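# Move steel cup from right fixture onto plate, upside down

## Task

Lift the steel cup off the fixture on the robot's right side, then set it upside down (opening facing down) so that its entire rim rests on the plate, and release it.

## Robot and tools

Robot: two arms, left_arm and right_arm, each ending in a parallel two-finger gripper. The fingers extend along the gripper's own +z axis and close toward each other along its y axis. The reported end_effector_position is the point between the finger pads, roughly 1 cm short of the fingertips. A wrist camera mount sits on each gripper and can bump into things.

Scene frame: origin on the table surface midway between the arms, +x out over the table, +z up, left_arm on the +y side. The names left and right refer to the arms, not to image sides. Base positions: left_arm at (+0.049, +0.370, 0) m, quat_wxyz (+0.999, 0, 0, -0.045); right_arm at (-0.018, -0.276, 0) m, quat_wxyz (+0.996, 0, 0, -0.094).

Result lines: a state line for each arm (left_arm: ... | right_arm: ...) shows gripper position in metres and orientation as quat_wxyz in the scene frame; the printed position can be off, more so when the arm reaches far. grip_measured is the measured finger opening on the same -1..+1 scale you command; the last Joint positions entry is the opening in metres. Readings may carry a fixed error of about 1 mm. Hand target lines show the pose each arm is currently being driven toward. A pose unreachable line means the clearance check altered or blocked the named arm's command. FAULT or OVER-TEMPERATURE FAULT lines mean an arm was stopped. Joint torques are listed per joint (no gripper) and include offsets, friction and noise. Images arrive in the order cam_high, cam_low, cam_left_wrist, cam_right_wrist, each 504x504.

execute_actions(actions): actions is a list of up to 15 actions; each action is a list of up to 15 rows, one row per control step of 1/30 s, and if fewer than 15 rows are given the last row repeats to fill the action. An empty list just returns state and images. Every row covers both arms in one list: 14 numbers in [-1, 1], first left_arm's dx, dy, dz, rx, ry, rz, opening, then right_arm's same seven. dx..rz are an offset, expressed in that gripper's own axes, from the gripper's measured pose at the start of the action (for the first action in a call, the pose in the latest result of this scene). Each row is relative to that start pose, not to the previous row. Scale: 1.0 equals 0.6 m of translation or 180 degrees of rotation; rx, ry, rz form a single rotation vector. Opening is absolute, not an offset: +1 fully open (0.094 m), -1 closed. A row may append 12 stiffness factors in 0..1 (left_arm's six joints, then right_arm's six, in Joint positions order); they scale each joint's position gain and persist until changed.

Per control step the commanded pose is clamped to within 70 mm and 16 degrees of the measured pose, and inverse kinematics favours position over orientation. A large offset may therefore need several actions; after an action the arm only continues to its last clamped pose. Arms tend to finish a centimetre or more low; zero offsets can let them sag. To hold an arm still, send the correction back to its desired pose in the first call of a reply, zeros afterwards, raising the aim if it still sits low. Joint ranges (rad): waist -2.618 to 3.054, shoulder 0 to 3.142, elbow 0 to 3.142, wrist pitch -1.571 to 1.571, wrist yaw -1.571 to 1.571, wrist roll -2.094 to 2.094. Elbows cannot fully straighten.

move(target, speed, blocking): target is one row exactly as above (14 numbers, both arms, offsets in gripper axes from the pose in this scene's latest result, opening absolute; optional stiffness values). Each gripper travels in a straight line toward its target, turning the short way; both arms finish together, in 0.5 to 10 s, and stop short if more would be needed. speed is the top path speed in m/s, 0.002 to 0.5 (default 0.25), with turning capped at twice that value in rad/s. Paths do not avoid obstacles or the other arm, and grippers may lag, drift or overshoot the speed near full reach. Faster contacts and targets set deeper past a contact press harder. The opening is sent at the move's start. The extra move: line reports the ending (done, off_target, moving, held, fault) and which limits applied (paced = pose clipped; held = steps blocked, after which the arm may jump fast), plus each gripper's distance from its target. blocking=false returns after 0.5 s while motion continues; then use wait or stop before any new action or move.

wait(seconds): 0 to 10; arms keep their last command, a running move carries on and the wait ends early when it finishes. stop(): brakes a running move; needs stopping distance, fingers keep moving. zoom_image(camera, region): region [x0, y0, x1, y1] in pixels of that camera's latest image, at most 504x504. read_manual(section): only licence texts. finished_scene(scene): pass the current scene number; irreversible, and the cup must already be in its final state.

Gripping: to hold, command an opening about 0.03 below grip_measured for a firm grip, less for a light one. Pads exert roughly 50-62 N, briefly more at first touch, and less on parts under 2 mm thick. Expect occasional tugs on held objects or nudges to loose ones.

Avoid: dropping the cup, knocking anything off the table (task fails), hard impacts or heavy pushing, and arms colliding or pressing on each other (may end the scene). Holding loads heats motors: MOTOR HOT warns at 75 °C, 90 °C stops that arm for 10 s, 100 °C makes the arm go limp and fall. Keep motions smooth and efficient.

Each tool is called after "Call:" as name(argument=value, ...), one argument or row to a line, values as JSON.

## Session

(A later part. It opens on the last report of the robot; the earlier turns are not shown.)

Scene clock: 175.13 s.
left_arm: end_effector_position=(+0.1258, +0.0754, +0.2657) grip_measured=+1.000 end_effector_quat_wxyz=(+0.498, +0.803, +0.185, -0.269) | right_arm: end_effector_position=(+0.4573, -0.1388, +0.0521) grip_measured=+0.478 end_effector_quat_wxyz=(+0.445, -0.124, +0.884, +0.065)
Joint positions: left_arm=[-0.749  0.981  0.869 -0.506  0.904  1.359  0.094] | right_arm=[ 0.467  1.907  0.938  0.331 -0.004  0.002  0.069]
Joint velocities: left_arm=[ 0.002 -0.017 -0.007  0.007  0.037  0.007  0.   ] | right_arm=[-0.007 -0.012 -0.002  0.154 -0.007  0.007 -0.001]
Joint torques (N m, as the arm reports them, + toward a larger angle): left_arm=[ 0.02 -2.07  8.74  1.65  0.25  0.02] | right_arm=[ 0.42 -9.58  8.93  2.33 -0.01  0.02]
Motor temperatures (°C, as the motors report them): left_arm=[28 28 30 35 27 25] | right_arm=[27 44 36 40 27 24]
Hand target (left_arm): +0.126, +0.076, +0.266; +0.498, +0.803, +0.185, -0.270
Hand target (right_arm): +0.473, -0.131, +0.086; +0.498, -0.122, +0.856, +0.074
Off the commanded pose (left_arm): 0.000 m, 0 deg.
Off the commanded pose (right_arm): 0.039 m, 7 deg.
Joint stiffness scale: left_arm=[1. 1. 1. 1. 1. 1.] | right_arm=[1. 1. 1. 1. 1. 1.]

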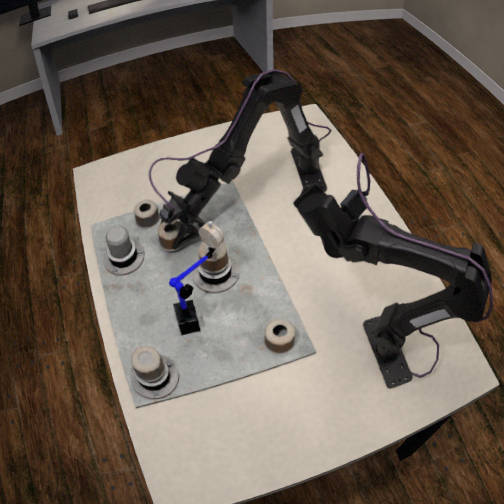

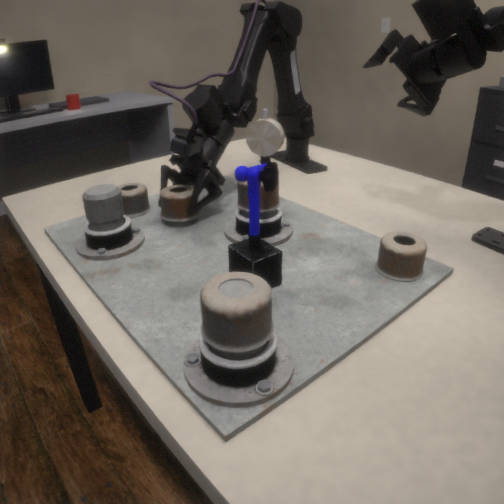

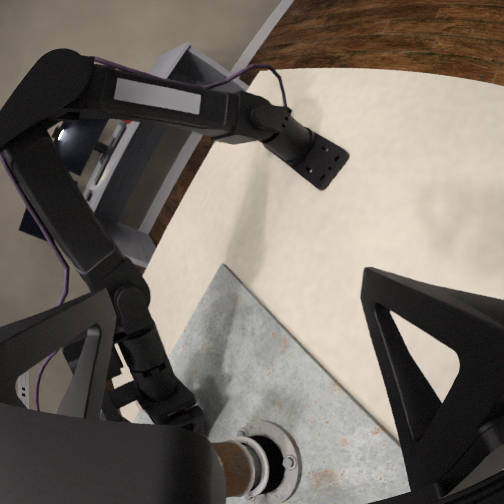

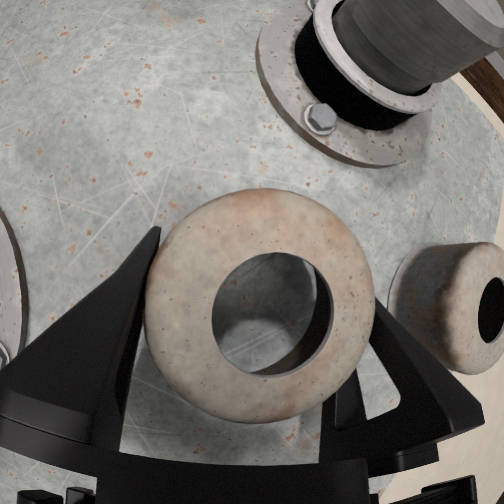

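Call:
execute_actions(
  actions=[],
)

Scene clock: 176.90 s.
left_arm: end_effector_position=(+0.1258, +0.0754, +0.2657) grip_measured=+1.000 end_effector_quat_wxyz=(+0.498, +0.803, +0.185, -0.269) | right_arm: end_effector_position=(+0.4589, -0.1384, +0.0544) grip_measured=+0.478 end_effector_quat_wxyz=(+0.450, -0.124, +0.882, +0.065)
Joint positions: left_arm=[-0.749  0.981  0.869 -0.506  0.904  1.359  0.094] | right_arm=[ 0.467  1.907  0.938  0.342 -0.004  0.002  0.069]
Joint velocities: left_arm=[ 0.002  0.002 -0.002 -0.037 -0.022 -0.007  0.   ] | right_arm=[-0.007 -0.007  0.002 -0.066 -0.007 -0.066 -0.001]
Joint torques (N m, as the arm reports them, + toward a larger angle): left_arm=[ 0.01 -2.07  8.74  1.65  0.25  0.02] | right_arm=[ 0.45 -9.61  8.92  2.52  0.    0.02]
Motor temperatures (°C, as the motors report them): left_arm=[28 28 30 35 27 25] | right_arm=[27 43 36 40 27 24]
Hand target (left_arm): +0.126, +0.076, +0.266; +0.498, +0.803, +0.185, -0.270
Hand target (right_arm): +0.473, -0.131, +0.086; +0.498, -0.122, +0.856, +0.074
Off the commanded pose (left_arm): 0.000 m, 0 deg.
Off the commanded pose (right_arm): 0.036 m, 6 deg.
Joint stiffness scale: left_arm=[1. 1. 1. 1. 1. 1.] | right_arm=[1. 1. 1. 1. 1. 1.]

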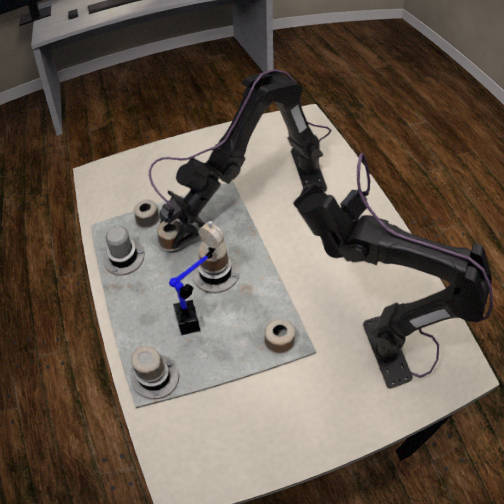

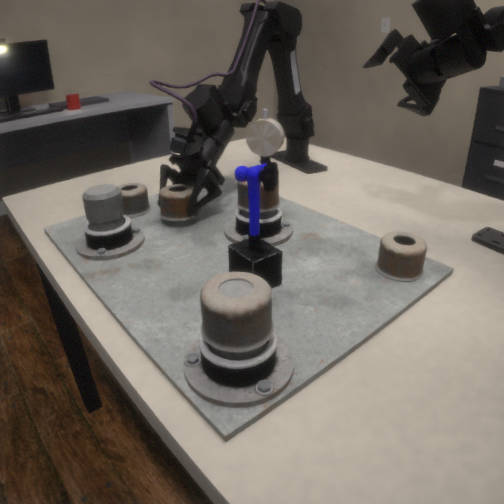

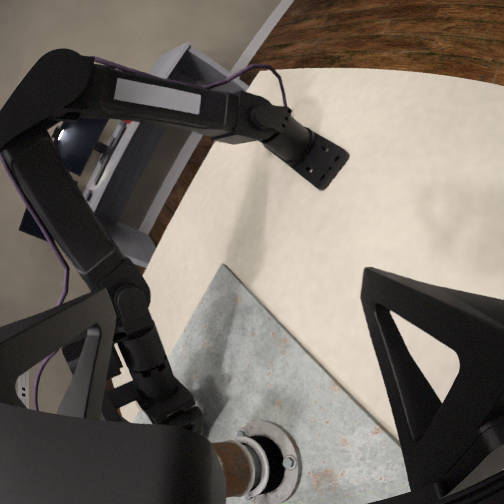

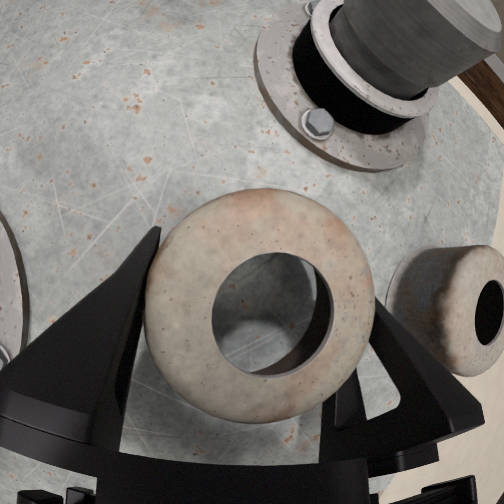

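Call:
execute_actions(
  actions=[
    [[0,0,0,0,0,0,1, -0.0605,0,-0.0069,0,-0.0337,0,0.448],[0,0,0,0,0,0,1, -0.0551,0,-0.0040,0,-0.0313,0,0.448],[0,0,0,0,0,0,1, -0.0538,0,-0.0032,0,-0.0307,0,0.448],[0,0,0,0,0,0,1, -0.0516,0,-0.0019,0,-0.0297,0,0.448],[0,0,0,0,0,0,1, -0.0488,0,-0.0002,0,-0.0285,0,0.448],[0,0,0,0,0,0,1, -0.0456,0,0.0017,0,-0.0270,0,0.448],[0,0,0,0,0,0,1, -0.0421,0,0.0038,0,-0.0255,0,0.448],[0,0,0,0,0,0,1, -0.0385,0,0.0059,0,-0.0239,0,0.448],[0,0,0,0,0,0,1, -0.0353,0,0.0078,0,-0.0224,0,0.448],[0,0,0,0,0,0,1, -0.0325,0,0.0095,0,-0.0212,0,0.448],[0,0,0,0,0,0,1, -0.0303,0,0.0107,0,-0.0202,0,0.448],[0,0,0,0,0,0,1, -0.0290,0,0.0115,0,-0.0196,0,0.448],[0,0,0,0,0,0,1, -0.0285,0,0.0118,0,-0.0194,0,0.448]],
  ],
)

Scene clock: 188.23 s.
left_arm: end_effector_position=(+0.1261, +0.0752, +0.2660) grip_measured=+1.000 end_effector_quat_wxyz=(+0.499, +0.803, +0.184, -0.269) | right_arm: end_effector_position=(+0.4571, -0.1389, +0.0390) grip_measured=+0.477 end_effector_quat_wxyz=(+0.437, -0.125, +0.889, +0.063)
Joint positions: left_arm=[-0.749  0.981  0.869 -0.504  0.904  1.359  0.094] | right_arm=[ 0.467  1.941  0.938  0.346 -0.004  0.002  0.069]
Joint velocities: left_arm=[-0.002 -0.002 -0.007 -0.037 -0.007 -0.081  0.   ] | right_arm=[-0.017  0.007  0.012  0.051 -0.007 -0.022 -0.001]
Joint torques (N m, as the arm reports them, + toward a larger angle): left_arm=[ 0.02 -2.07  8.75  1.65  0.24  0.02] | right_arm=[ 0.04 -9.04  9.21  2.32  0.   -0.01]
Motor temperatures (°C, as the motors report them): left_arm=[28 28 30 35 27 25] | right_arm=[27 41 35 41 27 24]
Hand target (left_arm): +0.126, +0.075, +0.266; +0.498, +0.803, +0.184, -0.269
Hand target (right_arm): +0.472, -0.134, +0.065; +0.477, -0.122, +0.868, +0.069
Off the commanded pose (left_arm): 0.000 m, 0 deg.
Off the commanded pose (right_arm): 0.031 m, 5 deg.
Joint stiffness scale: left_arm=[1. 1. 1. 1. 1. 1.] | right_arm=[1. 1. 1. 1. 1. 1.]

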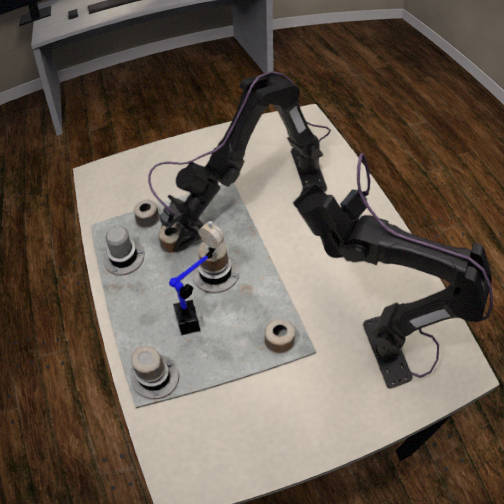

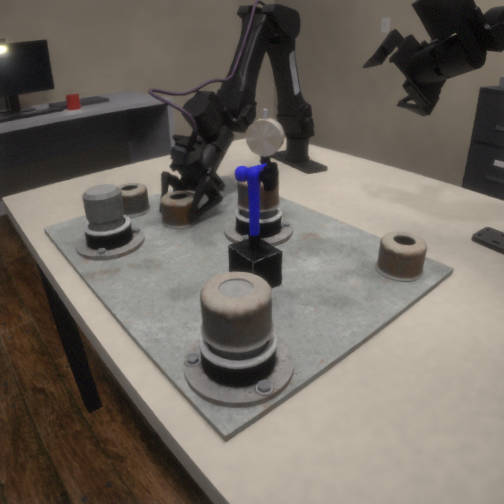

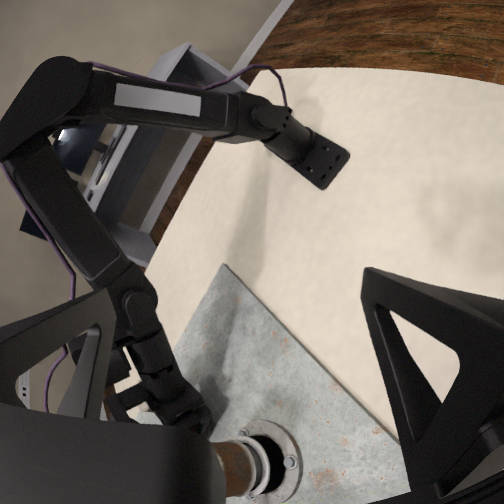

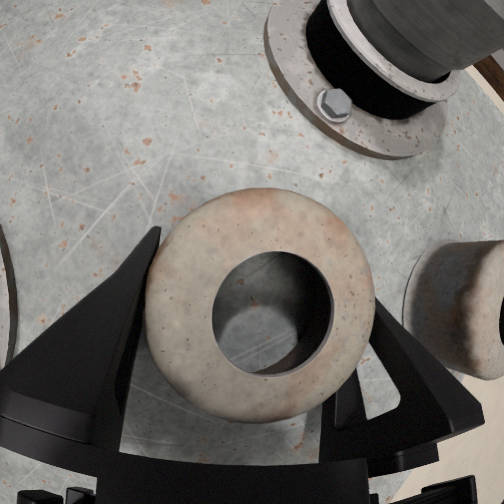

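Call:
zoom_image(
  camera="cam_low",
  region=[100, 150, 240, 260],
)

Call:
execute_actions(
  actions=[],
)

Region (100, 150, 240, 260) of cam_low's 504x504 image, scaled by 3.600, with more detail than that image has; it fills the top 396 rows of this view, and the rest is white.

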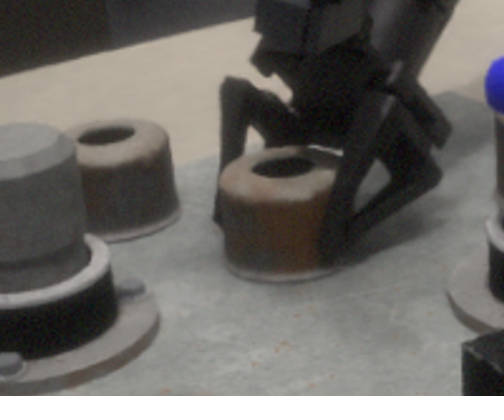

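Scene clock: 188.67 s.
left_arm: end_effector_position=(+0.1261, +0.0752, +0.2660) grip_measured=+1.000 end_effector_quat_wxyz=(+0.499, +0.803, +0.184, -0.269) | right_arm: end_effector_position=(+0.4571, -0.1389, +0.0390) grip_measured=+0.477 end_effector_quat_wxyz=(+0.437, -0.125, +0.889, +0.063)
Joint positions: left_arm=[-0.749  0.981  0.869 -0.504  0.904  1.359  0.094] | right_arm=[ 0.467  1.941  0.938  0.346 -0.004  0.002  0.069]
Joint velocities: left_arm=[-0.002  0.002  0.002 -0.022  0.022  0.022  0.   ] | right_arm=[-0.022  0.012 -0.002 -0.037 -0.022  0.051 -0.   ]
Joint torques (N m, as the arm reports them, + toward a larger angle): left_arm=[ 0.01 -2.08  8.74  1.65  0.25  0.02] | right_arm=[ 0.01 -9.03  9.23  2.33  0.    0.01]
Motor temperatures (°C, as the motors report them): left_arm=[28 28 30 35 27 25] | right_arm=[27 41 35 41 27 24]
Hand target (left_arm): +0.126, +0.075, +0.266; +0.498, +0.803, +0.184, -0.269
Hand target (right_arm): +0.472, -0.134, +0.065; +0.477, -0.122, +0.868, +0.069
Off the commanded pose (left_arm): 0.000 m, 0 deg.
Off the commanded pose (right_arm): 0.031 m, 5 deg.
Joint stiffness scale: left_arm=[1. 1. 1. 1. 1. 1.] | right_arm=[1. 1. 1. 1. 1. 1.]

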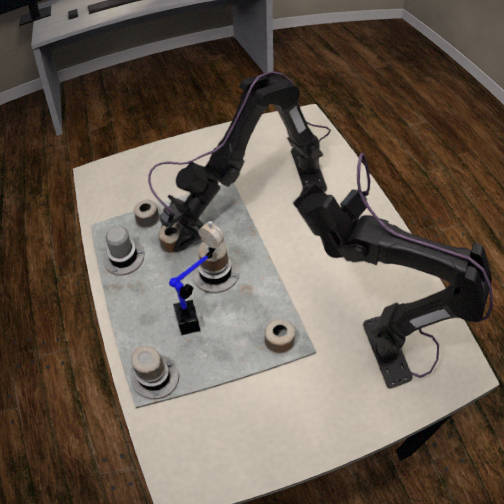

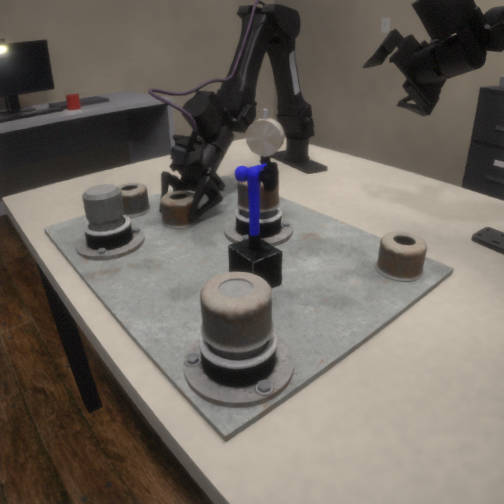

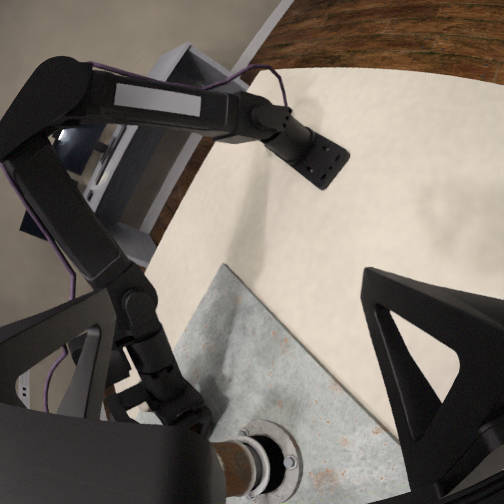

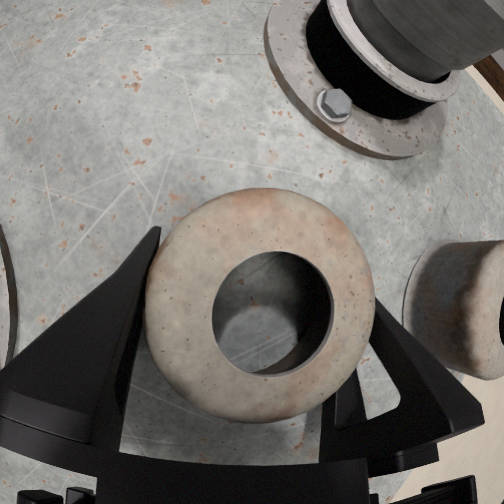

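Call:
execute_actions(
  actions=[
    [[0,0,0,0,0,0,1, -0.0507,0,-0.0041,0,-0.0288,0,0.448],[0,0,0,0,0,0,1, -0.0494,0,-0.0037,0,-0.0281,0,0.448],[0,0,0,0,0,0,1, -0.0476,0,-0.0029,0,-0.0272,0,0.448],[0,0,0,0,0,0,1, -0.0451,0,-0.0020,0,-0.0258,0,0.448],[0,0,0,0,0,0,1, -0.0427,0,-0.0012,0,-0.0244,0,0.448],[0,0,0,0,0,0,1, -0.0404,0,-0.0004,0,-0.0232,0,0.448],[0,0,0,0,0,0,1, -0.0383,0,0.0001,0,-0.0218,0,0.448],[0,0,0,0,0,0,1, -0.0363,0,0.0002,0,-0.0204,0,0.448],[0,0,0,0,0,0,1, -0.0347,0,0.0002,0,-0.0191,0,0.448],[0,0,0,0,0,0,1, -0.0330,0,0.0002,0,-0.0178,0,0.448],[0,0,0,0,0,0,1, -0.0313,0,0.0002,0,-0.0166,0,0.448],[0,0,0,0,0,0,1, -0.0297,0,0.0002,0,-0.0153,0,0.448],[0,0,0,0,0,0,1, -0.0284,0,0.0002,0,-0.0143,0,0.448],[0,0,0,0,0,0,1, -0.0280,0,0.0002,0,-0.0140,0,0.448]],
  ],
)

Scene clock: 194.80 s.
left_arm: end_effector_position=(+0.1264, +0.0751, +0.2662) grip_measured=+1.000 end_effector_quat_wxyz=(+0.500, +0.803, +0.184, -0.268) | right_arm: end_effector_position=(+0.4570, -0.1389, +0.0387) grip_measured=+0.477 end_effector_quat_wxyz=(+0.436, -0.125, +0.889, +0.063)
Joint positions: left_arm=[-0.749  0.981  0.869 -0.502  0.902  1.359  0.094] | right_arm=[ 0.467  1.941  0.938  0.345 -0.004  0.002  0.069]
Joint velocities: left_arm=[-0.007 -0.012  0.007  0.022  0.022 -0.022  0.   ] | right_arm=[-0.012  0.007  0.002 -0.081  0.007 -0.007 -0.001]
Joint torques (N m, as the arm reports them, + toward a larger angle): left_arm=[ 0.01 -2.07  8.74  1.65  0.25  0.03] | right_arm=[ 0.02 -8.42  9.05  1.95  0.    0.01]
Motor temperatures (°C, as the motors report them): left_arm=[28 28 30 36 27 25] | right_arm=[27 40 35 41 27 24]
Hand target (left_arm): +0.126, +0.075, +0.266; +0.499, +0.803, +0.184, -0.269
Hand target (right_arm): +0.467, -0.136, +0.052; +0.456, -0.123, +0.879, +0.066
Off the commanded pose (left_arm): 0.000 m, 0 deg.
Off the commanded pose (right_arm): 0.017 m, 3 deg.
Joint stiffness scale: left_arm=[1. 1. 1. 1. 1. 1.] | right_arm=[1. 1. 1. 1. 1. 1.]

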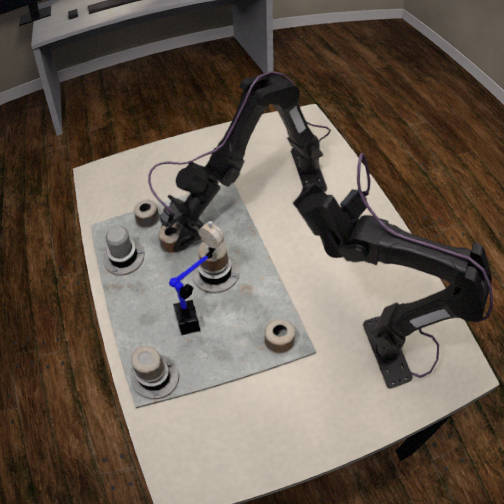

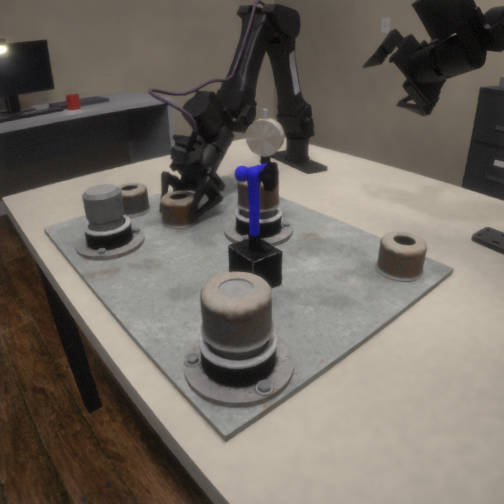

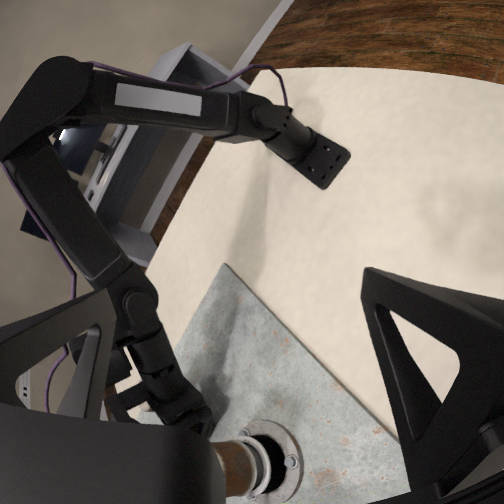

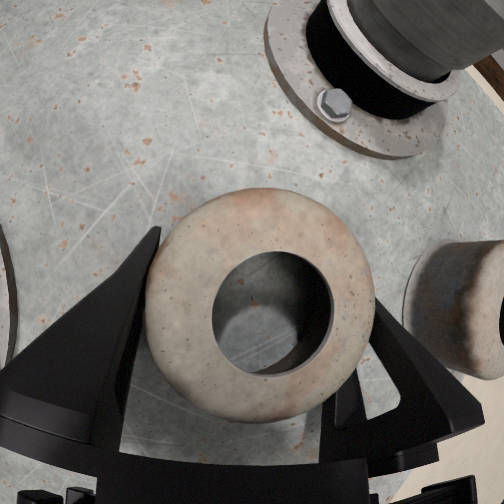

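Call:
execute_actions(
  actions=[
    [[0,0,0,0,0,0,1, -0.0280,0,0.0002,0,-0.0140,0,0.465],[0,0,0,0,0,0,1, -0.0280,0,0.0002,0,-0.0140,0,0.48],[0,0,0,0,0,0,1, -0.0280,0,0.0002,0,-0.0140,0,0.50],[0,0,0,0,0,0,1, -0.0280,0,0.0002,0,-0.0140,0,0.54],[0,0,0,0,0,0,1, -0.0290,0,-0.0005,0,-0.0144,0,0.60],[0,0,0,0,0,0,1, -0.0300,0,-0.0012,0,-0.0148,0,0.67],[0,0,0,0,0,0,1, -0.0312,0,-0.0020,0,-0.0152,0,0.74],[0,0,0,0,0,0,1, -0.0324,0,-0.0028,0,-0.0156,0,0.80],[0,0,0,0,0,0,1, -0.0324,0,-0.0028,0,-0.0156,0,0.85],[0,0,0,0,0,0,1, -0.0324,0,-0.0028,0,-0.0156,0,0.88],[0,0,0,0,0,0,1, -0.0324,0,-0.0028,0,-0.0156,0,0.90]],
  ],
)

Scene clock: 198.40 s.
left_arm: end_effector_position=(+0.1267, +0.0749, +0.2664) grip_measured=+1.000 end_effector_quat_wxyz=(+0.501, +0.803, +0.184, -0.267) | right_arm: end_effector_position=(+0.4569, -0.1389, +0.0387) grip_measured=+0.898 end_effector_quat_wxyz=(+0.436, -0.125, +0.889, +0.063)
Joint positions: left_arm=[-0.749  0.981  0.869 -0.5    0.902  1.359  0.094] | right_arm=[ 0.467  1.941  0.938  0.344 -0.004  0.002  0.089]
Joint velocities: left_arm=[-0.002  0.002  0.002  0.007  0.095 -0.022  0.   ] | right_arm=[-0.017 -0.002 -0.007 -0.022 -0.022  0.022 -0.001]
Joint torques (N m, as the arm reports them, + toward a larger angle): left_arm=[ 0.01 -2.08  8.75  1.66  0.24  0.03] | right_arm=[-0.02 -8.89  9.14  1.92  0.    0.01]
Motor temperatures (°C, as the motors report them): left_arm=[28 28 30 36 27 25] | right_arm=[27 40 35 41 27 24]
Hand target (left_arm): +0.126, +0.075, +0.266; +0.500, +0.803, +0.184, -0.268
Hand target (right_arm): +0.467, -0.136, +0.055; +0.458, -0.123, +0.878, +0.067
Off the commanded pose (left_arm): 0.000 m, 0 deg.
Off the commanded pose (right_arm): 0.020 m, 3 deg.
Joint stiffness scale: left_arm=[1. 1. 1. 1. 1. 1.] | right_arm=[1. 1. 1. 1. 1. 1.]

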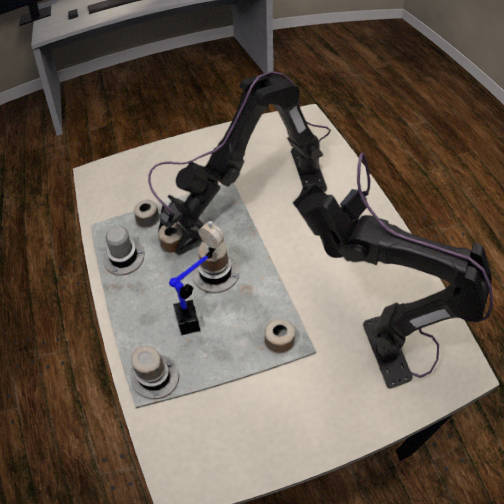

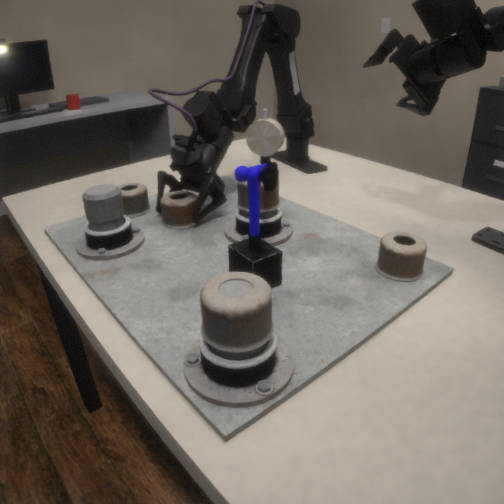

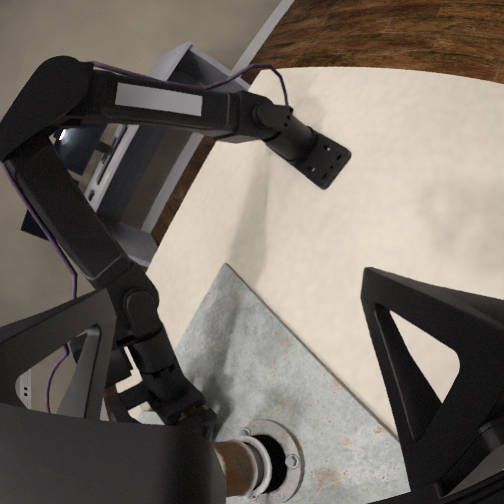

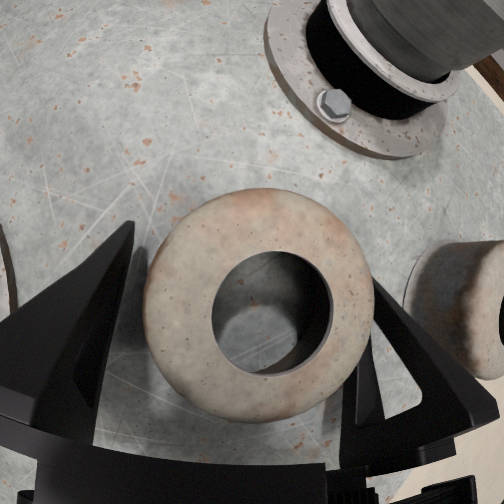

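Call:
zoom_image(
  camera="cam_high",
  region=[90, 170, 250, 290],
)

Call:
zoom_image(
  camera="cam_low",
  region=[130, 165, 230, 245],
)

Region (90, 170, 250, 290) of cam_high's 504x504 image, scaled by 3.150, with more detail than that image has; it fills the top 378 rows of this view, and the rest is white.

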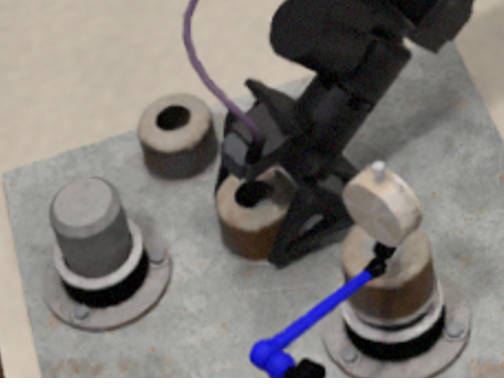

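Region (130, 165, 230, 245) of cam_low's 504x504 image, scaled by 5.040, with more detail than that image has; it fills the top 403 rows of this view, and the rest is white.

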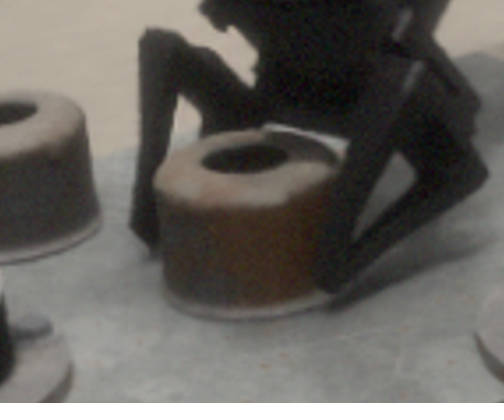

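Call:
finished_scene(
  scene=2,
)

The scene is finished: the task was done.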